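# Close both cupboard doors fully without slamming or tipping

## Task

Get both of the cupboard's doors completely closed. A door that is banged hard while opening or closing counts as failure, as does the robot falling or finishing at a tilt. A door counts as shut only if it stays shut once the robot lets go.

## Robot and tools

ROBOT. A base that can drive forward, sideways and turn carries a column about 1.75 m tall. A carriage slides 1.0 m up and down it (lift_m) and holds two identical arms, left and right, each with six joints and a two-finger gripper. The arm bases sit about 0.57 m + lift_m above the floor, and carriage parts hang about 0.15 m lower. A hand reaches 0.78 m from its shoulder but only about 0.38 m below its arm base. A hand is about 0.16 m long and 0.1 m wide (0.14 m with fingers open). Parked joints 1 to 6 are 0, 0.05, 0.05, 1.45, 0, 0; parked, the robot is about 0.95 m wide and 0.7 m long. The wheel motors are weak (2 N m), so they stop on contact easily.

CAMERAS. carriage_camera is fixed on the carriage, facing ahead and tilted about 20 degrees down. left_wrist_camera and right_wrist_camera look out beyond the fingertips.

FRAMES. Base frame: origin on the floor below the base centre, x ahead, y to the left, z up. left_hand and right_hand are the midpoints between each hand's pads in this frame; quat_wxyz maps base axes to hand axes (hand z along the fingers, y the opening direction; an upright hand with joints 1, 5, 6 at 0 reads (1, 0, 0, 0)). Hand readings can be off, more so at long reach. The odometry frame is the base frame as it was when the scene began; base_odometry counts wheel rotation only, so slip looks like motion; heading is in radians, left positive, -3.142 to 3.142.

execute_actions. Argument "actions" is a list holding one action or nothing (empty just reports). An action may have "base", "joints" or both; they start together. "base" holds exactly one key, an offset relative to where the base last reported itself: translate_m (metres, forward positive, -2 to 2), strafe_m (metres, left positive, -2 to 2) or rotate_rad (radians, counter-clockwise positive, -6.3 to 6.3). "joints" is a single object naming any joints with absolute target values: lift_m 0 to 1 m; for left_ and right_ arms separately, joint1_rad -2.617 to 3.054 (yaw about vertical, 0 ahead, positive left), joint2_rad 0 to 3.141 (shoulder: 0 upper arm back and level, 1.57 vertical, 3.14 ahead and level), joint3_rad 0 to 3.141 (elbow, 0 folded, 3.14 straight), joint4_rad -1.57 to 1.57 (wrist pitch, positive lifts fingertips), joint5_rad -1.57 to 1.57 (wrist yaw, positive swings fingertips to the right, opposite sense to joint 1), joint6_rad -2.094 to 2.094 (roll, positive clockwise viewed from the forearm), gripper_m 0 to 0.093 (pad gap in metres). Any out-of-range value or unknown key rejects the call entirely. Unnamed joints or base may keep driving toward earlier targets. One action lasts at most 15 s. "cameras" picks images: omitted, null or ["all"] gives all; [] gives none.

wait: "seconds" 0 to 10; commands nothing and returns the same report. zoom_image: "camera" plus "region" [x0, y0, x1, y1] in pixels from the top-left, no bigger than 504 by 504, on that camera's most recent full image. finished_scene: "scene" number; ends the scene permanently after the last command has been held, and reports success.

RESULTS. base_status and joint_status describe how each commanded motion ended: "done" (for the base, wheels turned the full amount, slip included; a move of a millimetre or two may fall short yet say done), "off_target" (resting away from target, maybe still pushing), "contact_stop" or "time_out" (target dropped, holds where it stopped). "joint command not followed" with a "cause:" line means a self-collision check refused that arm's targets; those joints say "not_followed" and may be retried with later actions until freed. The gripper target still runs. Fix it by moving only the blocked arm clear first, then the other in a later action. on_its_own lists uncommanded parts; "held at" is a target, not a position. A stop reported in one call cancels the remaining robot calls in that reply. motor_effort gives percent of max per motor, peak in brackets, with fixed per-motor bias and noise; falling lift effort while lowering means a hand is resting on something. drive_wheels at rest clearly above its free value means the base is still pressing. Joint torques are in joint_positions order, biased and noisy. A gripper that is holding something often says off_target.

HAZARDS. Arms and grippers have no contact stop; a blocked arm keeps pushing and snaps to target when released. Base stops come late: it may roll about 0.3 m after an arm touches something, and arms are not checked during turns. After a blocking stop, back off about 0.2 m the way you came (or turn back), again if still pressed; retry if that retreat itself stops. Backing into a table edge can topple the robot. Tipping is most likely with the carriage high, arms extended, pulling, or abrupt stops; no reading shows lean, only images. Never let the arms hit or press each other hard. "ARM HIT" means an arm struck the robot. Extended arms heat fast; MOTOR HOT warns from 75 °C, 90 °C pauses that arm for 10 s, 100 °C makes it go limp; afterwards stopped keys read "limit_stop_at_motor_heat": resend them. The robot holds its last command while you think. Push doors gently to avoid slams, and avoid drops, slips and hard pushes.

Each tool is called after ">>>" as name(argument=value, ...), one argument or row to a line, values as JSON.

## Session

>>> execute_actions(
  actions=[],
)

Scene clock: 0.00 s.
Joint torques (N m, as the arm reports them, + toward a larger angle): no reading
base_odometry: x=+0.000 y=+0.000 heading=+0.000 (m, m, rad; odometry frame)
base_status: not commanded
joint_positions: lift_m=+0.303 left_joint1_rad=+0.025 left_joint2_rad=+0.053 left_joint3_rad=+0.032 left_joint4_rad=+1.427 left_joint5_rad=-0.051 left_joint6_rad=-0.051 left_gripper_m=+0.094 right_joint1_rad=+0.025 right_joint2_rad=+0.042 right_joint3_rad=+0.052 right_joint4_rad=+1.429 right_joint5_rad=-0.027 right_joint6_rad=-0.010 right_gripper_m=+0.095
joint_status: not commanded
motor_effort: lift_m=+26 drive_wheels=+0 (%)
left_hand: x=+0.3060 y=+0.3277 z=+1.2992 quat_wxyz=(+0.996, -0.029, +0.081, -0.011) (m; base frame)
right_hand: x=+0.2959 y=-0.3123 z=+1.3052 quat_wxyz=(+0.998, -0.015, +0.065, +0.008) (m; base frame)
pictures: carriage_camera, left_wrist_camera, right_wrist_camera
Images, in order (width x height): carriage_camera 504x504, left_wrist_camera 504x504, right_wrist_camera 504x504.

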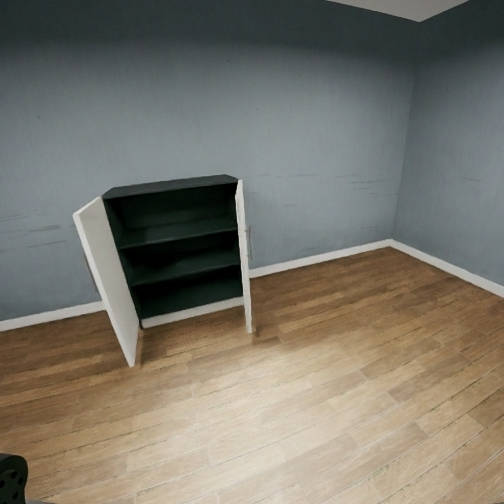

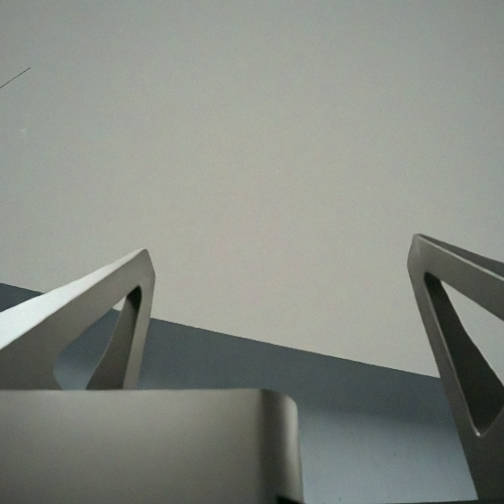

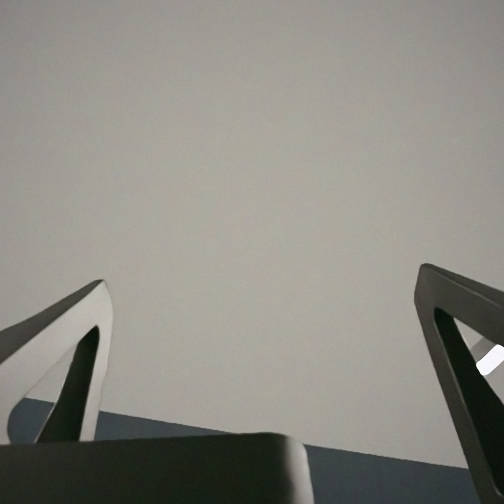

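>>> execute_actions(
  actions=[
    {"base":{"rotate_rad":0.42},"joints":{"lift_m":0.1,"left_joint1_rad":0.5,"left_joint2_rad":1.8,"left_joint3_rad":1.5,"left_joint4_rad":0.3,"left_gripper_m":0,"right_joint1_rad":-0.7,"right_joint2_rad":1.8,"right_joint3_rad":1.5,"right_joint4_rad":0.3,"right_gripper_m":0}},
  ],
  cameras=[],
)

>>> execute_actions(
  actions=[
    {"base":{"strafe_m":-0.52}},
  ],
  cameras=[],
)

>>> execute_actions(
  actions=[
    {"base":{"translate_m":0.8}},
  ],
  cameras=["carriage_camera"],
)

Scene clock: 9.67 s.
Joint torques (N m, as the arm reports them, + toward a larger angle): left_arm=[  0.38 -11.46  11.45   2.44   0.1    0.01] | right_arm=[ -0.41 -12.59  10.74   2.18  -0.07  -0.1 ]
base_odometry: x=+0.000 y=+0.000 heading=+0.419 (m, m, rad; odometry frame)
base_status: done
joint_positions: lift_m=+0.100 left_joint1_rad=+0.497 left_joint2_rad=+1.802 left_joint3_rad=+1.480 left_joint4_rad=+0.293 left_joint5_rad=-0.051 left_joint6_rad=-0.051 left_gripper_m=+0.000 right_joint1_rad=-0.693 right_joint2_rad=+1.801 right_joint3_rad=+1.484 right_joint4_rad=+0.305 right_joint5_rad=-0.027 right_joint6_rad=-0.010 right_gripper_m=+0.001
joint_status: all done
motor_effort: lift_m=+26(26) drive_wheels=+13(32) (%)
left_hand: x=+0.7667 y=+0.6009 z=+1.0148 quat_wxyz=(+0.675, -0.211, +0.685, +0.172) (m; base frame)
right_hand: x=+0.7106 y=-0.6831 z=+1.0202 quat_wxyz=(+0.663, +0.229, +0.673, -0.233) (m; base frame)
pictures: none
No camera images: the call's "cameras" was empty. Leave "cameras" out to get every camera's image.

Scene clock: 12.93 s.
Joint torques (N m, as the arm reports them, + toward a larger angle): left_arm=[  0.32 -11.39  11.38   2.46   0.1    0.01] | right_arm=[ -0.25 -12.67  10.85   2.1   -0.11  -0.1 ]
base_odometry: x=+0.212 y=-0.475 heading=+0.420 (m, m, rad; odometry frame)
base_status: done
joint_positions: lift_m=+0.100 left_joint1_rad=+0.497 left_joint2_rad=+1.802 left_joint3_rad=+1.480 left_joint4_rad=+0.294 left_joint5_rad=-0.051 left_joint6_rad=-0.051 left_gripper_m=+0.000 right_joint1_rad=-0.694 right_joint2_rad=+1.801 right_joint3_rad=+1.484 right_joint4_rad=+0.309 right_joint5_rad=-0.027 right_joint6_rad=-0.010 right_gripper_m=+0.001
joint_status: not commanded
motor_effort: lift_m=+26(26) drive_wheels=-8(45) (%)
left_hand: x=+0.7668 y=+0.6009 z=+1.0150 quat_wxyz=(+0.676, -0.211, +0.685, +0.172) (m; base frame)
right_hand: x=+0.7100 y=-0.6838 z=+1.0212 quat_wxyz=(+0.664, +0.229, +0.672, -0.234) (m; base frame)
pictures: none
No camera images: the call's "cameras" was empty. Leave "cameras" out to get every camera's image.

Scene clock: 16.90 s.
Joint torques (N m, as the arm reports them, + toward a larger angle): left_arm=[  0.25 -11.54  11.41   2.45   0.1    0.01] | right_arm=[ -0.27 -12.83  10.8    2.14  -0.07  -0.1 ]
base_odometry: x=+0.943 y=-0.149 heading=+0.419 (m, m, rad; odometry frame)
base_status: done
joint_positions: lift_m=+0.100 left_joint1_rad=+0.499 left_joint2_rad=+1.802 left_joint3_rad=+1.480 left_joint4_rad=+0.296 left_joint5_rad=-0.051 left_joint6_rad=-0.051 left_gripper_m=+0.000 right_joint1_rad=-0.695 right_joint2_rad=+1.801 right_joint3_rad=+1.484 right_joint4_rad=+0.309 right_joint5_rad=-0.027 right_joint6_rad=-0.010 right_gripper_m=+0.001
joint_status: not commanded
motor_effort: lift_m=+25(26) drive_wheels=-9(45) (%)
left_hand: x=+0.7662 y=+0.6019 z=+1.0154 quat_wxyz=(+0.676, -0.212, +0.684, +0.173) (m; base frame)
right_hand: x=+0.7097 y=-0.6841 z=+1.0212 quat_wxyz=(+0.664, +0.230, +0.672, -0.234) (m; base frame)
pictures: carriage_camera
Images, in order (width x height): carriage_camera 504x504.

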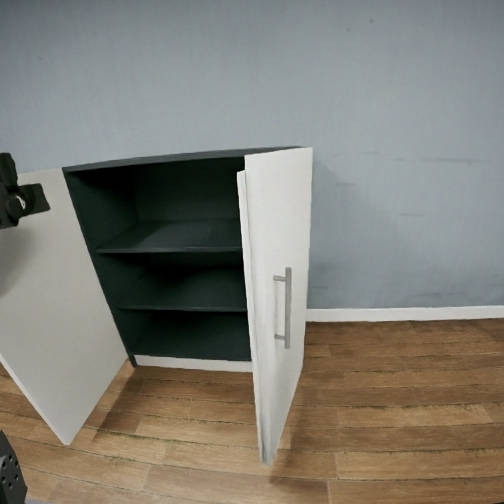

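>>> execute_actions(
  actions=[
    {"base":{"strafe_m":0.0},"joints":{"lift_m":0,"left_joint1_rad":0.8,"right_joint1_rad":-0.3,"left_joint5_rad":0.5,"right_joint5_rad":-0.4}},
  ],
  cameras=[],
)

>>> execute_actions(
  actions=[
    {"base":{"strafe_m":0.3}},
  ],
  cameras=[],
)

>>> execute_actions(
  actions=[
    {"base":{"translate_m":0.2},"joints":{"left_joint1_rad":0.5}},
  ],
)

Scene clock: 23.53 s.
Joint torques (N m, as the arm reports them, + toward a larger angle): left_arm=[ -0.24 -11.39  10.18   2.35   0.2    0.01] | right_arm=[ -0.48 -12.15   9.62   2.13  -0.02  -0.1 ]
base_odometry: x=+0.943 y=-0.150 heading=+0.419 (m, m, rad; odometry frame)
base_status: done
joint_positions: lift_m=+0.003 left_joint1_rad=+0.806 left_joint2_rad=+1.802 left_joint3_rad=+1.492 left_joint4_rad=+0.294 left_joint5_rad=+0.492 left_joint6_rad=-0.051 left_gripper_m=+0.000 right_joint1_rad=-0.292 right_joint2_rad=+1.796 right_joint3_rad=+1.496 right_joint4_rad=+0.304 right_joint5_rad=-0.403 right_joint6_rad=-0.010 right_gripper_m=+0.001
joint_status: all done
joint sent to its limit — the command would take lift_m past its lower limit, so that joint was sent only as far as its limit.
motor_effort: lift_m=+26(27) drive_wheels=+7(7) (%)
left_hand: x=+0.7081 y=+0.6638 z=+0.9238 quat_wxyz=(+0.696, -0.132, +0.700, +0.089) (m; base frame)
right_hand: x=+0.8217 y=-0.4154 z=+0.9309 quat_wxyz=(+0.707, -0.043, +0.705, +0.035) (m; base frame)
pictures: none
No camera images: the call's "cameras" was empty. Leave "cameras" out to get every camera's image.

Scene clock: 25.73 s.
Joint torques (N m, as the arm reports them, + toward a larger angle): left_arm=[ 3.39  2.76 13.56  4.88 -2.58  1.04] | right_arm=[ -0.19 -11.74   9.72   2.08  -0.01  -0.1 ]
base_odometry: x=+0.844 y=+0.076 heading=+0.418 (m, m, rad; odometry frame)
base_status: strafe_m contact_stop (by the wheels' count: +0.247 of +0.300)
joint_positions: lift_m=+0.003 left_joint1_rad=+0.756 left_joint2_rad=+1.664 left_joint3_rad=+1.455 left_joint4_rad=+0.044 left_joint5_rad=+0.731 left_joint6_rad=-0.148 left_gripper_m=+0.000 right_joint1_rad=-0.295 right_joint2_rad=+1.794 right_joint3_rad=+1.496 right_joint4_rad=+0.309 right_joint5_rad=-0.403 right_joint6_rad=-0.010 right_gripper_m=+0.001
joint_status: not commanded
motor_effort: lift_m=+26(27) drive_wheels=+35(53) (%)
left_hand: x=+0.7028 y=+0.5744 z=+0.9257 quat_wxyz=(+0.658, -0.103, +0.742, -0.080) (m; base frame)
right_hand: x=+0.8209 y=-0.4167 z=+0.9333 quat_wxyz=(+0.710, -0.043, +0.702, +0.034) (m; base frame)
pictures: none
No camera images: the call's "cameras" was empty. Leave "cameras" out to get every camera's image.

not run: a stop came earlier in this reply.

Door is closer than thought.

>>> execute_actions(
  actions=[
    {"base":{"translate_m":-0.25},"joints":{"left_joint1_rad":0.5}},
  ],
  cameras=["carriage_camera"],
)

Scene clock: 30.07 s.
Joint torques (N m, as the arm reports them, + toward a larger angle): left_arm=[  0.66 -10.69  11.02   2.38   0.21   0.08] | right_arm=[ -0.27 -11.86   9.68   2.08  -0.03  -0.1 ]
base_odometry: x=+0.615 y=-0.025 heading=+0.418 (m, m, rad; odometry frame)
base_status: done
joint_positions: lift_m=+0.003 left_joint1_rad=+0.493 left_joint2_rad=+1.797 left_joint3_rad=+1.484 left_joint4_rad=+0.292 left_joint5_rad=+0.491 left_joint6_rad=-0.057 left_gripper_m=+0.000 right_joint1_rad=-0.295 right_joint2_rad=+1.794 right_joint3_rad=+1.496 right_joint4_rad=+0.310 right_joint5_rad=-0.403 right_joint6_rad=-0.010 right_gripper_m=+0.001
joint_status: all done
motor_effort: lift_m=+26(26) drive_wheels=-3(43) (%)
left_hand: x=+0.7916 y=+0.5097 z=+0.9222 quat_wxyz=(+0.700, -0.025, +0.713, -0.023) (m; base frame)
right_hand: x=+0.8209 y=-0.4168 z=+0.9335 quat_wxyz=(+0.710, -0.043, +0.702, +0.033) (m; base frame)
pictures: carriage_camera
Images, in order (width x height): carriage_camera 504x504.

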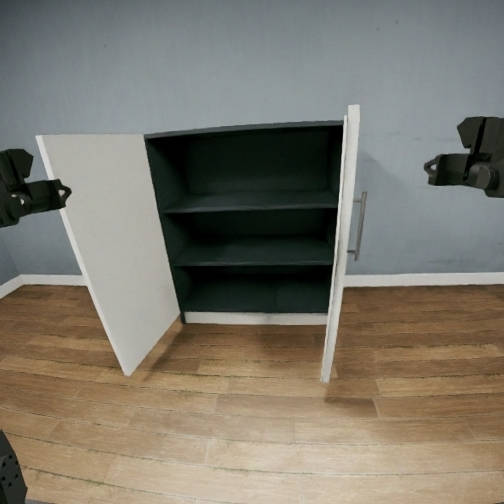

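>>> execute_actions(
  actions=[
    {"joints":{"left_joint1_rad":1.2}},
  ],
  cameras=[],
)

>>> execute_actions(
  actions=[
    {"base":{"translate_m":0.27}},
  ],
  cameras=[],
)

>>> execute_actions(
  actions=[
    {"joints":{"left_joint1_rad":0.85,"right_joint1_rad":-0.1}},
  ],
  cameras=[],
)

>>> execute_actions(
  actions=[
    {"joints":{"left_joint1_rad":0.65,"right_joint1_rad":0.05}},
  ],
  cameras=["carriage_camera"],
)

Scene clock: 36.53 s.
Joint torques (N m, as the arm reports them, + toward a larger angle): left_arm=[ -0.17 -10.72  10.94   2.38   0.15   0.07] | right_arm=[ -0.29 -11.86   9.54   2.05  -0.05  -0.1 ]
base_odometry: x=+0.615 y=-0.025 heading=+0.418 (m, m, rad; odometry frame)
base_status: not commanded
joint_positions: lift_m=+0.003 left_joint1_rad=+1.204 left_joint2_rad=+1.797 left_joint3_rad=+1.484 left_joint4_rad=+0.292 left_joint5_rad=+0.496 left_joint6_rad=-0.056 left_gripper_m=+0.000 right_joint1_rad=-0.295 right_joint2_rad=+1.794 right_joint3_rad=+1.496 right_joint4_rad=+0.310 right_joint5_rad=-0.403 right_joint6_rad=-0.010 right_gripper_m=+0.001
joint_status: all done
motor_effort: lift_m=+26(26) drive_wheels=-2(3) (%)
left_hand: x=+0.5389 y=+0.8073 z=+0.9223 quat_wxyz=(+0.665, -0.269, +0.661, +0.221) (m; base frame)
right_hand: x=+0.8209 y=-0.4168 z=+0.9335 quat_wxyz=(+0.710, -0.043, +0.702, +0.033) (m; base frame)
pictures: none
No camera images: the call's "cameras" was empty. Leave "cameras" out to get every camera's image.

Scene clock: 39.00 s.
Joint torques (N m, as the arm reports them, + toward a larger angle): left_arm=[ -0.15 -10.64  10.93   2.31   0.14   0.07] | right_arm=[ -0.21 -11.91   9.62   2.08  -0.03  -0.1 ]
base_odometry: x=+0.862 y=+0.085 heading=+0.419 (m, m, rad; odometry frame)
base_status: done
joint_positions: lift_m=+0.003 left_joint1_rad=+1.204 left_joint2_rad=+1.797 left_joint3_rad=+1.484 left_joint4_rad=+0.297 left_joint5_rad=+0.496 left_joint6_rad=-0.056 left_gripper_m=+0.000 right_joint1_rad=-0.295 right_joint2_rad=+1.794 right_joint3_rad=+1.496 right_joint4_rad=+0.309 right_joint5_rad=-0.403 right_joint6_rad=-0.010 right_gripper_m=+0.001
joint_status: not commanded
motor_effort: lift_m=+26(26) drive_wheels=-7(38) (%)
left_hand: x=+0.5389 y=+0.8074 z=+0.9234 quat_wxyz=(+0.666, -0.268, +0.660, +0.222) (m; base frame)
right_hand: x=+0.8209 y=-0.4168 z=+0.9332 quat_wxyz=(+0.710, -0.043, +0.702, +0.033) (m; base frame)
pictures: none
No camera images: the call's "cameras" was empty. Leave "cameras" out to get every camera's image.

Scene clock: 40.07 s.
Joint torques (N m, as the arm reports them, + toward a larger angle): left_arm=[-3.81 -9.91 10.2   2.16  0.19  0.  ] | right_arm=[  0.62 -11.79   9.62   2.11  -0.19  -0.09]
base_odometry: x=+0.862 y=+0.084 heading=+0.419 (m, m, rad; odometry frame)
base_status: not commanded
joint_positions: lift_m=+0.003 left_joint1_rad=+0.903 left_joint2_rad=+1.789 left_joint3_rad=+1.493 left_joint4_rad=+0.312 left_joint5_rad=+0.493 left_joint6_rad=-0.049 left_gripper_m=+0.000 right_joint1_rad=-0.106 right_joint2_rad=+1.793 right_joint3_rad=+1.496 right_joint4_rad=+0.308 right_joint5_rad=-0.391 right_joint6_rad=-0.010 right_gripper_m=+0.001
joint_status: left_joint1_rad off_target (ended at +0.903, target +0.850); the others done
motor_effort: lift_m=+26(26) drive_wheels=+16(17) (%)
left_hand: x=+0.6703 y=+0.7028 z=+0.9354 quat_wxyz=(+0.700, -0.157, +0.684, +0.131) (m; base frame)
right_hand: x=+0.8299 y=-0.3125 z=+0.9337 quat_wxyz=(+0.704, -0.105, +0.696, +0.096) (m; base frame)
pictures: none
No camera images: the call's "cameras" was empty. Leave "cameras" out to get every camera's image.

Scene clock: 40.90 s.
Joint torques (N m, as the arm reports them, + toward a larger angle): left_arm=[-14.57  -8.49  10.2    2.57   1.02  -0.37] | right_arm=[ -0.06 -11.55   9.57   2.1   -0.16  -0.09]
base_odometry: x=+0.861 y=+0.084 heading=+0.420 (m, m, rad; odometry frame)
base_status: not commanded
joint_positions: lift_m=+0.003 left_joint1_rad=+0.879 left_joint2_rad=+1.774 left_joint3_rad=+1.493 left_joint4_rad=+0.277 left_joint5_rad=+0.424 left_joint6_rad=-0.014 left_gripper_m=+0.000 right_joint1_rad=+0.053 right_joint2_rad=+1.790 right_joint3_rad=+1.496 right_joint4_rad=+0.307 right_joint5_rad=-0.392 right_joint6_rad=-0.011 right_gripper_m=+0.001
joint_status: left_joint1_rad off_target (ended at +0.879, target +0.650); the others done
motor_effort: lift_m=+25(25) drive_wheels=+43(44) (%)
left_hand: x=+0.6723 y=+0.7010 z=+0.9351 quat_wxyz=(+0.689, -0.165, +0.689, +0.154) (m; base frame)
right_hand: x=+0.8212 y=-0.2225 z=+0.9348 quat_wxyz=(+0.695, -0.161, +0.684, +0.151) (m; base frame)
pictures: carriage_camera
Images, in order (width x height): carriage_camera 504x504.

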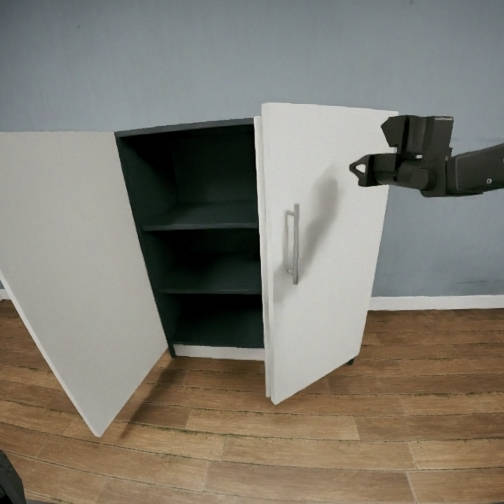

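>>> execute_actions(
  actions=[
    {"base":{"strafe_m":0.3},"joints":{"left_joint1_rad":0.95,"right_joint1_rad":-0.6}},
  ],
  cameras=[],
)

>>> execute_actions(
  actions=[
    {"joints":{"left_joint1_rad":0.4}},
  ],
  cameras=[],
)

>>> execute_actions(
  actions=[
    {"joints":{"left_joint1_rad":0.15}},
  ],
  cameras=[],
)

>>> execute_actions(
  actions=[
    {"base":{"strafe_m":-0.3}},
  ],
  cameras=[],
)

>>> execute_actions(
  actions=[
    {"joints":{"left_joint1_rad":0.0,"right_joint1_rad":0.05}},
  ],
  cameras=["carriage_camera"],
)

Scene clock: 50.03 s.
Joint torques (N m, as the arm reports them, + toward a larger angle): left_arm=[ -0.08 -10.01  10.26   2.36   0.16  -0.06] | right_arm=[  0.48 -11.68   9.68   2.08  -0.1   -0.09]
base_odometry: x=+0.739 y=+0.358 heading=+0.419 (m, m, rad; odometry frame)
base_status: done
joint_positions: lift_m=+0.003 left_joint1_rad=+0.953 left_joint2_rad=+1.789 left_joint3_rad=+1.493 left_joint4_rad=+0.293 left_joint5_rad=+0.494 left_joint6_rad=-0.044 left_gripper_m=+0.000 right_joint1_rad=-0.605 right_joint2_rad=+1.790 right_joint3_rad=+1.496 right_joint4_rad=+0.307 right_joint5_rad=-0.395 right_joint6_rad=-0.011 right_gripper_m=+0.001
joint_status: all done
motor_effort: lift_m=+26(25) drive_wheels=-4(47) (%)
left_hand: x=+0.6509 y=+0.7223 z=+0.9311 quat_wxyz=(+0.691, -0.176, +0.686, +0.145) (m; base frame)
right_hand: x=+0.7632 y=-0.5829 z=+0.9349 quat_wxyz=(+0.707, +0.068, +0.700, -0.080) (m; base frame)
pictures: none
No camera images: the call's "cameras" was empty. Leave "cameras" out to get every camera's image.

Scene clock: 51.17 s.
Joint torques (N m, as the arm reports them, + toward a larger angle): left_arm=[  0.56 -10.03  10.23   2.37   0.09  -0.05] | right_arm=[  0.51 -11.59   9.64   2.05  -0.11  -0.09]
base_odometry: x=+0.739 y=+0.358 heading=+0.419 (m, m, rad; odometry frame)
base_status: not commanded
joint_positions: lift_m=+0.003 left_joint1_rad=+0.394 left_joint2_rad=+1.789 left_joint3_rad=+1.493 left_joint4_rad=+0.293 left_joint5_rad=+0.500 left_joint6_rad=-0.045 left_gripper_m=+0.000 right_joint1_rad=-0.605 right_joint2_rad=+1.790 right_joint3_rad=+1.496 right_joint4_rad=+0.307 right_joint5_rad=-0.395 right_joint6_rad=-0.011 right_gripper_m=+0.001
joint_status: all done
motor_effort: lift_m=+25(26) drive_wheels=-3(4) (%)
left_hand: x=+0.8062 y=+0.4545 z=+0.9311 quat_wxyz=(+0.704, +0.021, +0.708, -0.054) (m; base frame)
right_hand: x=+0.7632 y=-0.5829 z=+0.9349 quat_wxyz=(+0.707, +0.068, +0.700, -0.080) (m; base frame)
pictures: none
No camera images: the call's "cameras" was empty. Leave "cameras" out to get every camera's image.

Scene clock: 52.03 s.
Joint torques (N m, as the arm reports them, + toward a larger angle): left_arm=[  0.26 -10.03  10.23   2.31   0.16  -0.05] | right_arm=[  0.52 -11.71   9.67   2.07  -0.13  -0.09]
base_odometry: x=+0.739 y=+0.358 heading=+0.419 (m, m, rad; odometry frame)
base_status: not commanded
joint_positions: lift_m=+0.003 left_joint1_rad=+0.149 left_joint2_rad=+1.789 left_joint3_rad=+1.493 left_joint4_rad=+0.298 left_joint5_rad=+0.495 left_joint6_rad=-0.044 left_gripper_m=+0.000 right_joint1_rad=-0.605 right_joint2_rad=+1.790 right_joint3_rad=+1.496 right_joint4_rad=+0.308 right_joint5_rad=-0.395 right_joint6_rad=-0.011 right_gripper_m=+0.001
joint_status: all done
motor_effort: lift_m=+25(25) drive_wheels=-1(3) (%)
left_hand: x=+0.8234 y=+0.3192 z=+0.9321 quat_wxyz=(+0.694, +0.107, +0.699, -0.137) (m; base frame)
right_hand: x=+0.7632 y=-0.5828 z=+0.9350 quat_wxyz=(+0.707, +0.068, +0.699, -0.080) (m; base frame)
pictures: none
No camera images: the call's "cameras" was empty. Leave "cameras" out to get every camera's image.

Scene clock: 54.63 s.
Joint torques (N m, as the arm reports them, + toward a larger angle): left_arm=[-0.14 -9.96 10.22  2.31  0.17 -0.04] | right_arm=[  0.41 -11.62   9.64   2.08  -0.11  -0.09]
base_odometry: x=+0.862 y=+0.084 heading=+0.419 (m, m, rad; odometry frame)
base_status: done
joint_positions: lift_m=+0.003 left_joint1_rad=+0.154 left_joint2_rad=+1.789 left_joint3_rad=+1.493 left_joint4_rad=+0.298 left_joint5_rad=+0.492 left_joint6_rad=-0.046 left_gripper_m=+0.000 right_joint1_rad=-0.604 right_joint2_rad=+1.791 right_joint3_rad=+1.496 right_joint4_rad=+0.309 right_joint5_rad=-0.397 right_joint6_rad=-0.011 right_gripper_m=+0.001
joint_status: not commanded
motor_effort: lift_m=+26(26) drive_wheels=-3(55) (%)
left_hand: x=+0.8236 y=+0.3229 z=+0.9321 quat_wxyz=(+0.695, +0.103, +0.699, -0.134) (m; base frame)
right_hand: x=+0.7635 y=-0.5826 z=+0.9348 quat_wxyz=(+0.707, +0.067, +0.699, -0.080) (m; base frame)
pictures: none
No camera images: the call's "cameras" was empty. Leave "cameras" out to get every camera's image.

Scene clock: 55.83 s.
Joint torques (N m, as the arm reports them, + toward a larger angle): left_arm=[ 0.5  -9.91 10.2   2.3   0.18 -0.05] | right_arm=[ -0.13 -11.58   9.64   2.06  -0.03  -0.09]
base_odometry: x=+0.861 y=+0.085 heading=+0.419 (m, m, rad; odometry frame)
base_status: not commanded
joint_positions: lift_m=+0.003 left_joint1_rad=-0.005 left_joint2_rad=+1.789 left_joint3_rad=+1.493 left_joint4_rad=+0.300 left_joint5_rad=+0.494 left_joint6_rad=-0.045 left_gripper_m=+0.000 right_joint1_rad=+0.053 right_joint2_rad=+1.791 right_joint3_rad=+1.496 right_joint4_rad=+0.308 right_joint5_rad=-0.402 right_joint6_rad=-0.011 right_gripper_m=+0.001
joint_status: all done
motor_effort: lift_m=+26(26) drive_wheels=+5(5) (%)
left_hand: x=+0.8171 y=+0.2334 z=+0.9326 quat_wxyz=(+0.683, +0.159, +0.688, -0.190) (m; base frame)
right_hand: x=+0.8207 y=-0.2211 z=+0.9345 quat_wxyz=(+0.694, -0.164, +0.684, +0.155) (m; base frame)
pictures: carriage_camera
Images, in order (width x height): carriage_camera 504x504.

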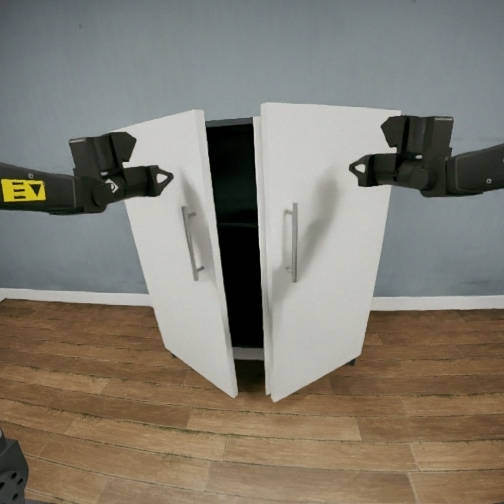

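>>> execute_actions(
  actions=[
    {"base":{"translate_m":0.07},"joints":{"left_joint1_rad":-0.1,"right_joint1_rad":0.25}},
  ],
  cameras=[],
)

>>> execute_actions(
  actions=[
    {"base":{"translate_m":0.06}},
  ],
  cameras=[],
)

>>> execute_actions(
  actions=[
    {"base":{"translate_m":0.04}},
  ],
  cameras=["carriage_camera"],
)

>>> execute_actions(
  actions=[
    {"base":{"translate_m":0.03}},
  ],
  cameras=["carriage_camera"],
)

Scene clock: 61.57 s.
Joint torques (N m, as the arm reports them, + toward a larger angle): left_arm=[  0.39 -10.04  10.29   2.26   0.09  -0.04] | right_arm=[ -0.24 -11.4    9.67   2.04  -0.07  -0.09]
base_odometry: x=+0.926 y=+0.113 heading=+0.419 (m, m, rad; odometry frame)
base_status: done
joint_positions: lift_m=+0.003 left_joint1_rad=-0.103 left_joint2_rad=+1.790 left_joint3_rad=+1.493 left_joint4_rad=+0.301 left_joint5_rad=+0.501 left_joint6_rad=-0.046 left_gripper_m=+0.000 right_joint1_rad=+0.253 right_joint2_rad=+1.790 right_joint3_rad=+1.496 right_joint4_rad=+0.311 right_joint5_rad=-0.402 right_joint6_rad=-0.011 right_gripper_m=+0.001
joint_status: all done
motor_effort: lift_m=+26(26) drive_wheels=-8(40) (%)
left_hand: x=+0.8059 y=+0.1785 z=+0.9321 quat_wxyz=(+0.671, +0.195, +0.678, -0.226) (m; base frame)
right_hand: x=+0.7900 y=-0.1121 z=+0.9358 quat_wxyz=(+0.677, -0.231, +0.662, +0.223) (m; base frame)
pictures: none
No camera images: the call's "cameras" was empty. Leave "cameras" out to get every camera's image.

Scene clock: 62.93 s.
Joint torques (N m, as the arm reports them, + toward a larger angle): left_arm=[  0.37 -10.16  10.3    2.29   0.06  -0.04] | right_arm=[ -0.16 -11.55   9.65   2.08   0.    -0.09]
base_odometry: x=+0.981 y=+0.137 heading=+0.418 (m, m, rad; odometry frame)
base_status: done
joint_positions: lift_m=+0.003 left_joint1_rad=-0.103 left_joint2_rad=+1.790 left_joint3_rad=+1.493 left_joint4_rad=+0.299 left_joint5_rad=+0.503 left_joint6_rad=-0.046 left_gripper_m=+0.000 right_joint1_rad=+0.253 right_joint2_rad=+1.790 right_joint3_rad=+1.496 right_joint4_rad=+0.309 right_joint5_rad=-0.406 right_joint6_rad=-0.011 right_gripper_m=+0.001
joint_status: not commanded
motor_effort: lift_m=+26(26) drive_wheels=-8(48) (%)
left_hand: x=+0.8056 y=+0.1782 z=+0.9316 quat_wxyz=(+0.670, +0.196, +0.679, -0.227) (m; base frame)
right_hand: x=+0.7895 y=-0.1115 z=+0.9354 quat_wxyz=(+0.676, -0.233, +0.662, +0.225) (m; base frame)
pictures: none
No camera images: the call's "cameras" was empty. Leave "cameras" out to get every camera's image.

Scene clock: 64.07 s.
Joint torques (N m, as the arm reports them, + toward a larger angle): left_arm=[-1.73 -6.27 10.47  3.13 -1.51 -0.04] | right_arm=[-0.04 -8.42  9.6   2.48  1.05 -0.09]
base_odometry: x=+1.012 y=+0.150 heading=+0.417 (m, m, rad; odometry frame)
base_status: translate_m contact_stop (by the wheels' count: +0.034 of +0.040)
joint_positions: lift_m=+0.003 left_joint1_rad=-0.074 left_joint2_rad=+1.753 left_joint3_rad=+1.489 left_joint4_rad=+0.214 left_joint5_rad=+0.633 left_joint6_rad=-0.046 left_gripper_m=+0.000 right_joint1_rad=+0.252 right_joint2_rad=+1.760 right_joint3_rad=+1.496 right_joint4_rad=+0.259 right_joint5_rad=-0.503 right_joint6_rad=-0.011 right_gripper_m=+0.001
joint_status: not commanded
motor_effort: lift_m=+26(26) drive_wheels=+29(52) (%)
left_hand: x=+0.7867 y=+0.1773 z=+0.9309 quat_wxyz=(+0.640, +0.224, +0.686, -0.264) (m; base frame)
right_hand: x=+0.7717 y=-0.1012 z=+0.9400 quat_wxyz=(+0.657, -0.264, +0.658, +0.257) (m; base frame)
pictures: carriage_camera
Images, in order (width x height): carriage_camera 504x504.

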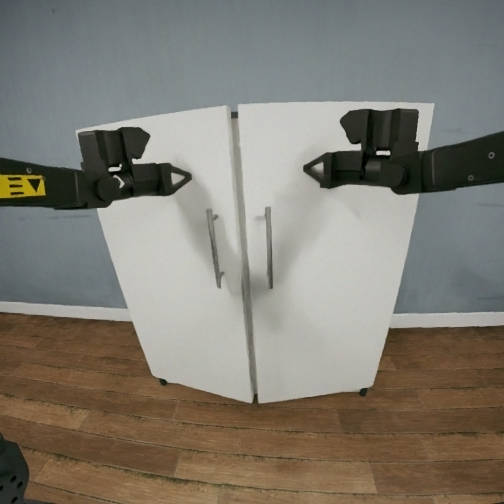

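not run: a stop came earlier in this reply.

>>> execute_actions(
  actions=[
    {"joints":{"left_joint2_rad":1.3,"left_joint3_rad":1.0}},
  ],
  cameras=[],
)

>>> execute_actions(
  actions=[
    {"base":{"translate_m":0.03}},
  ],
  cameras=[],
)

>>> execute_actions(
  actions=[
    {"base":{"translate_m":0.03}},
  ],
)

>>> zoom_image(
  camera="carriage_camera",
  region=[0,0,504,504],
)

Scene clock: 69.27 s.
Joint torques (N m, as the arm reports them, + toward a larger angle): left_arm=[-0.28 -6.44  8.33  2.33 -0.02 -0.04] | right_arm=[ -0.25 -11.06   9.64   2.16   0.08  -0.09]
base_odometry: x=+1.013 y=+0.151 heading=+0.416 (m, m, rad; odometry frame)
base_status: not commanded
joint_positions: lift_m=+0.003 left_joint1_rad=-0.094 left_joint2_rad=+1.306 left_joint3_rad=+1.014 left_joint4_rad=+0.297 left_joint5_rad=+0.509 left_joint6_rad=-0.046 left_gripper_m=+0.000 right_joint1_rad=+0.255 right_joint2_rad=+1.785 right_joint3_rad=+1.496 right_joint4_rad=+0.299 right_joint5_rad=-0.413 right_joint6_rad=-0.011 right_gripper_m=+0.001
joint_status: all done
motor_effort: lift_m=+26(26) drive_wheels=-2(29) (%)
left_hand: x=+0.6805 y=+0.1945 z=+0.9307 quat_wxyz=(+0.672, +0.195, +0.678, -0.225) (m; base frame)
right_hand: x=+0.7874 y=-0.1101 z=+0.9357 quat_wxyz=(+0.673, -0.236, +0.663, +0.228) (m; base frame)
pictures: none
No camera images: the call's "cameras" was empty. Leave "cameras" out to get every camera's image.

Scene clock: 70.23 s.
Joint torques (N m, as the arm reports them, + toward a larger angle): left_arm=[-0.32 -6.44  8.27  2.31  0.   -0.04] | right_arm=[ -0.15 -11.07   9.77   2.12   0.03  -0.09]
base_odometry: x=+1.040 y=+0.163 heading=+0.416 (m, m, rad; odometry frame)
base_status: done
joint_positions: lift_m=+0.003 left_joint1_rad=-0.094 left_joint2_rad=+1.306 left_joint3_rad=+1.014 left_joint4_rad=+0.297 left_joint5_rad=+0.508 left_joint6_rad=-0.046 left_gripper_m=+0.000 right_joint1_rad=+0.255 right_joint2_rad=+1.785 right_joint3_rad=+1.496 right_joint4_rad=+0.303 right_joint5_rad=-0.407 right_joint6_rad=-0.011 right_gripper_m=+0.001
joint_status: not commanded
motor_effort: lift_m=+26(26) drive_wheels=-6(44) (%)
left_hand: x=+0.6806 y=+0.1947 z=+0.9307 quat_wxyz=(+0.672, +0.194, +0.678, -0.225) (m; base frame)
right_hand: x=+0.7880 y=-0.1109 z=+0.9367 quat_wxyz=(+0.675, -0.234, +0.663, +0.226) (m; base frame)
pictures: none
No camera images: the call's "cameras" was empty. Leave "cameras" out to get every camera's image.

Scene clock: 71.27 s.
Joint torques (N m, as the arm reports them, + toward a larger angle): left_arm=[-0.28 -6.45  8.3   2.29  0.02 -0.04] | right_arm=[-0.39 -9.52  9.74  2.23  1.15 -0.09]
base_odometry: x=+1.066 y=+0.173 heading=+0.414 (m, m, rad; odometry frame)
base_status: translate_m contact_stop (by the wheels' count: +0.028 of +0.030)
joint_positions: lift_m=+0.003 left_joint1_rad=-0.094 left_joint2_rad=+1.306 left_joint3_rad=+1.014 left_joint4_rad=+0.298 left_joint5_rad=+0.506 left_joint6_rad=-0.046 left_gripper_m=+0.000 right_joint1_rad=+0.257 right_joint2_rad=+1.771 right_joint3_rad=+1.496 right_joint4_rad=+0.288 right_joint5_rad=-0.506 right_joint6_rad=-0.011 right_gripper_m=+0.001
joint_status: not commanded
motor_effort: lift_m=+26(26) drive_wheels=+10(42) (%)
left_hand: x=+0.6807 y=+0.1946 z=+0.9309 quat_wxyz=(+0.673, +0.194, +0.678, -0.224) (m; base frame)
right_hand: x=+0.7728 y=-0.0975 z=+0.9406 quat_wxyz=(+0.662, -0.268, +0.650, +0.259) (m; base frame)
pictures: carriage_camera, left_wrist_camera, right_wrist_camera
Images, in order (width x height): carriage_camera 504x504, left_wrist_camera 504x504, right_wrist_camera 504x504.

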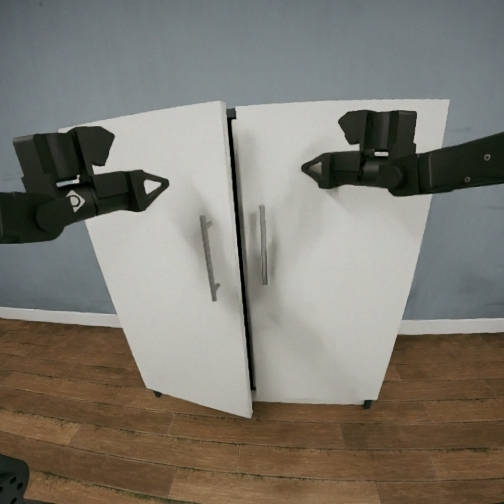

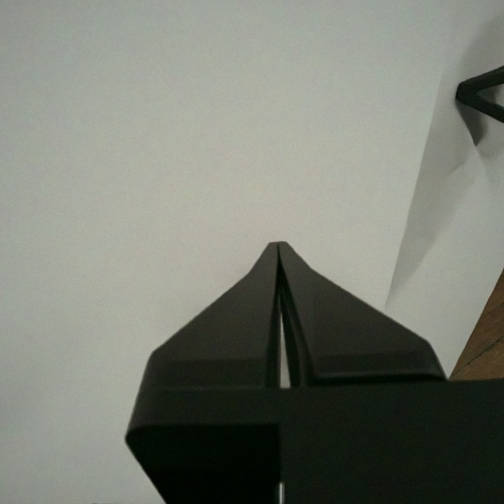

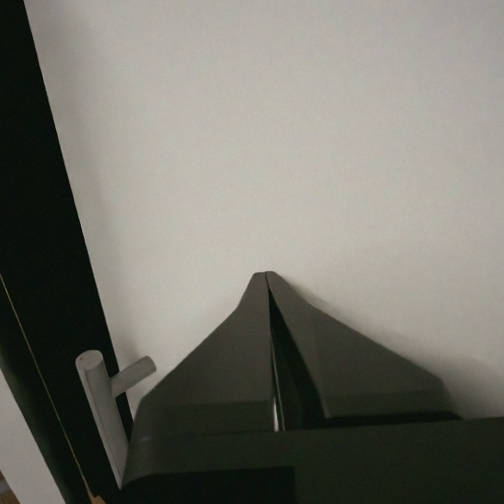

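Region (0, 0, 504, 504) of carriage_camera's 504x504 image, scaled by 1.000.

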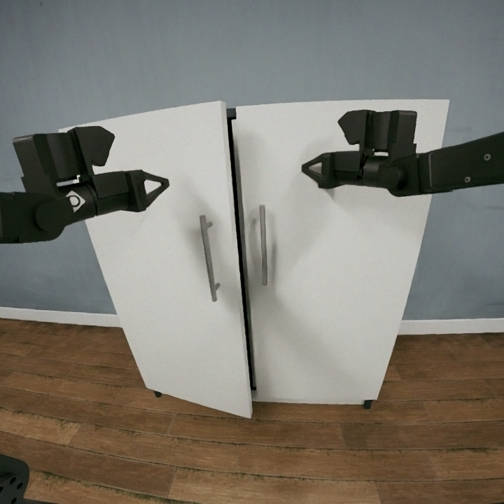

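>>> execute_actions(
  actions=[
    {"base":{"translate_m":0.05},"joints":{"right_joint2_rad":1.2,"right_joint3_rad":0.9}},
  ],
  cameras=[],
)

>>> execute_actions(
  actions=[
    {"base":{"translate_m":0.03}},
  ],
  cameras=[],
)

>>> execute_actions(
  actions=[
    {"base":{"translate_m":0.03}},
  ],
  cameras=["carriage_camera"],
)

>>> execute_actions(
  actions=[
    {"base":{"translate_m":0.03}},
  ],
  cameras=["carriage_camera"],
)

Scene clock: 76.83 s.
Joint torques (N m, as the arm reports them, + toward a larger angle): left_arm=[-0.25 -6.4   8.3   2.3   0.02 -0.04] | right_arm=[-0.6  -6.07  7.56  2.09 -0.01 -0.09]
base_odometry: x=+1.112 y=+0.193 heading=+0.413 (m, m, rad; odometry frame)
base_status: done
joint_positions: lift_m=+0.003 left_joint1_rad=-0.094 left_joint2_rad=+1.306 left_joint3_rad=+1.014 left_joint4_rad=+0.299 left_joint5_rad=+0.506 left_joint6_rad=-0.046 left_gripper_m=+0.000 right_joint1_rad=+0.260 right_joint2_rad=+1.207 right_joint3_rad=+0.919 right_joint4_rad=+0.307 right_joint5_rad=-0.407 right_joint6_rad=-0.011 right_gripper_m=+0.001
joint_status: all done
motor_effort: lift_m=+26(26) drive_wheels=-7(45) (%)
left_hand: x=+0.6807 y=+0.1946 z=+0.9311 quat_wxyz=(+0.673, +0.194, +0.678, -0.224) (m; base frame)
right_hand: x=+0.6419 y=-0.1468 z=+0.9272 quat_wxyz=(+0.676, -0.236, +0.660, +0.227) (m; base frame)
pictures: none
No camera images: the call's "cameras" was empty. Leave "cameras" out to get every camera's image.

Scene clock: 77.80 s.
Joint torques (N m, as the arm reports them, + toward a larger angle): left_arm=[-0.28 -6.38  8.25  2.3   0.   -0.04] | right_arm=[-0.62 -6.09  7.53  2.07  0.01 -0.09]
base_odometry: x=+1.140 y=+0.205 heading=+0.413 (m, m, rad; odometry frame)
base_status: done
joint_positions: lift_m=+0.003 left_joint1_rad=-0.094 left_joint2_rad=+1.306 left_joint3_rad=+1.014 left_joint4_rad=+0.298 left_joint5_rad=+0.508 left_joint6_rad=-0.046 left_gripper_m=+0.000 right_joint1_rad=+0.260 right_joint2_rad=+1.207 right_joint3_rad=+0.919 right_joint4_rad=+0.308 right_joint5_rad=-0.406 right_joint6_rad=-0.011 right_gripper_m=+0.001
joint_status: not commanded
motor_effort: lift_m=+26(26) drive_wheels=-6(46) (%)
left_hand: x=+0.6805 y=+0.1944 z=+0.9310 quat_wxyz=(+0.672, +0.195, +0.678, -0.225) (m; base frame)
right_hand: x=+0.6420 y=-0.1470 z=+0.9273 quat_wxyz=(+0.677, -0.235, +0.660, +0.227) (m; base frame)
pictures: none
No camera images: the call's "cameras" was empty. Leave "cameras" out to get every camera's image.

Scene clock: 78.77 s.
Joint torques (N m, as the arm reports them, + toward a larger angle): left_arm=[-0.25 -6.39  8.25  2.29  0.   -0.04] | right_arm=[-0.73 -6.09  7.55  2.08 -0.02 -0.09]
base_odometry: x=+1.168 y=+0.217 heading=+0.412 (m, m, rad; odometry frame)
base_status: done
joint_positions: lift_m=+0.003 left_joint1_rad=-0.095 left_joint2_rad=+1.306 left_joint3_rad=+1.014 left_joint4_rad=+0.299 left_joint5_rad=+0.508 left_joint6_rad=-0.046 left_gripper_m=+0.000 right_joint1_rad=+0.260 right_joint2_rad=+1.207 right_joint3_rad=+0.919 right_joint4_rad=+0.308 right_joint5_rad=-0.405 right_joint6_rad=-0.011 right_gripper_m=+0.001
joint_status: not commanded
motor_effort: lift_m=+26(26) drive_wheels=-6(42) (%)
left_hand: x=+0.6804 y=+0.1942 z=+0.9311 quat_wxyz=(+0.673, +0.195, +0.678, -0.225) (m; base frame)
right_hand: x=+0.6421 y=-0.1471 z=+0.9273 quat_wxyz=(+0.677, -0.235, +0.660, +0.227) (m; base frame)
pictures: carriage_camera
Images, in order (width x height): carriage_camera 504x504.

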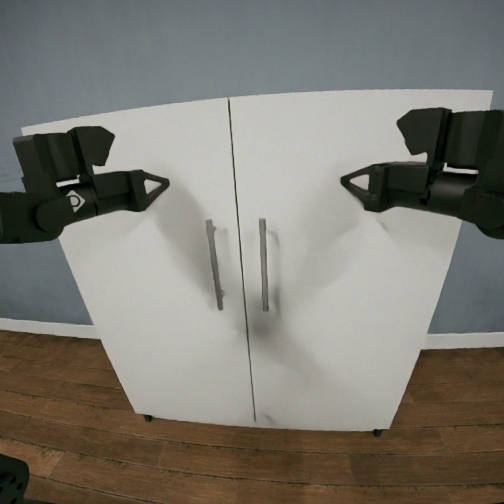

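Scene clock: 79.77 s.
Joint torques (N m, as the arm reports them, + toward a larger angle): left_arm=[-0.26 -1.8   9.36  2.58 -1.26 -0.04] | right_arm=[-0.61 -4.57  7.75  2.18  0.51 -0.09]
base_odometry: x=+1.193 y=+0.228 heading=+0.411 (m, m, rad; odometry frame)
base_status: translate_m contact_stop (by the wheels' count: +0.027 of +0.030)
joint_positions: lift_m=+0.003 left_joint1_rad=-0.095 left_joint2_rad=+1.261 left_joint3_rad=+1.002 left_joint4_rad=+0.266 left_joint5_rad=+0.615 left_joint6_rad=-0.046 left_gripper_m=+0.000 right_joint1_rad=+0.259 right_joint2_rad=+1.192 right_joint3_rad=+0.916 right_joint4_rad=+0.296 right_joint5_rad=-0.452 right_joint6_rad=-0.011 right_gripper_m=+0.001
joint_status: not commanded
motor_effort: lift_m=+26(26) drive_wheels=+12(43) (%)
left_hand: x=+0.6581 y=+0.1807 z=+0.9362 quat_wxyz=(+0.660, +0.231, +0.666, -0.260) (m; base frame)
right_hand: x=+0.6335 y=-0.1419 z=+0.9289 quat_wxyz=(+0.671, -0.251, +0.654, +0.242) (m; base frame)
pictures: carriage_camera
Images, in order (width x height): carriage_camera 504x504.

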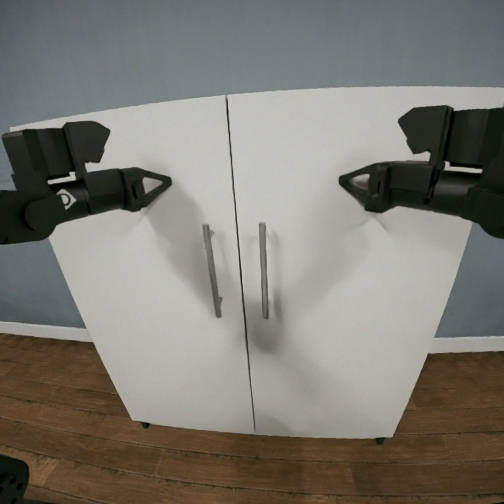

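>>> execute_actions(
  actions=[
    {"base":{"translate_m":-0.08}},
  ],
  cameras=[],
)

>>> finished_scene(
  scene=1,
)

Scene clock: 84.03 s.
Joint torques (N m, as the arm reports them, + toward a larger angle): left_arm=[ 0.18 -4.83  9.37  2.35 -0.01 -0.04] | right_arm=[-0.6  -4.65  7.8   2.11  0.02 -0.09]
base_odometry: x=+1.120 y=+0.196 heading=+0.411 (m, m, rad; odometry frame)
base_status: done
joint_positions: lift_m=+0.003 left_joint1_rad=-0.100 left_joint2_rad=+1.290 left_joint3_rad=+1.002 left_joint4_rad=+0.294 left_joint5_rad=+0.509 left_joint6_rad=-0.046 left_gripper_m=+0.000 right_joint1_rad=+0.259 right_joint2_rad=+1.192 right_joint3_rad=+0.916 right_joint4_rad=+0.304 right_joint5_rad=-0.407 right_joint6_rad=-0.011 right_gripper_m=+0.001
joint_status: not commanded
motor_effort: lift_m=+26(26) drive_wheels=-6(33) (%)
left_hand: x=+0.6756 y=+0.1921 z=+0.9307 quat_wxyz=(+0.671, +0.197, +0.677, -0.227) (m; base frame)
right_hand: x=+0.6384 y=-0.1479 z=+0.9307 quat_wxyz=(+0.679, -0.236, +0.657, +0.227) (m; base frame)
pictures: none
No camera images: the call's "cameras" was empty. Leave "cameras" out to get every camera's image.

The scene is finished: the task was done.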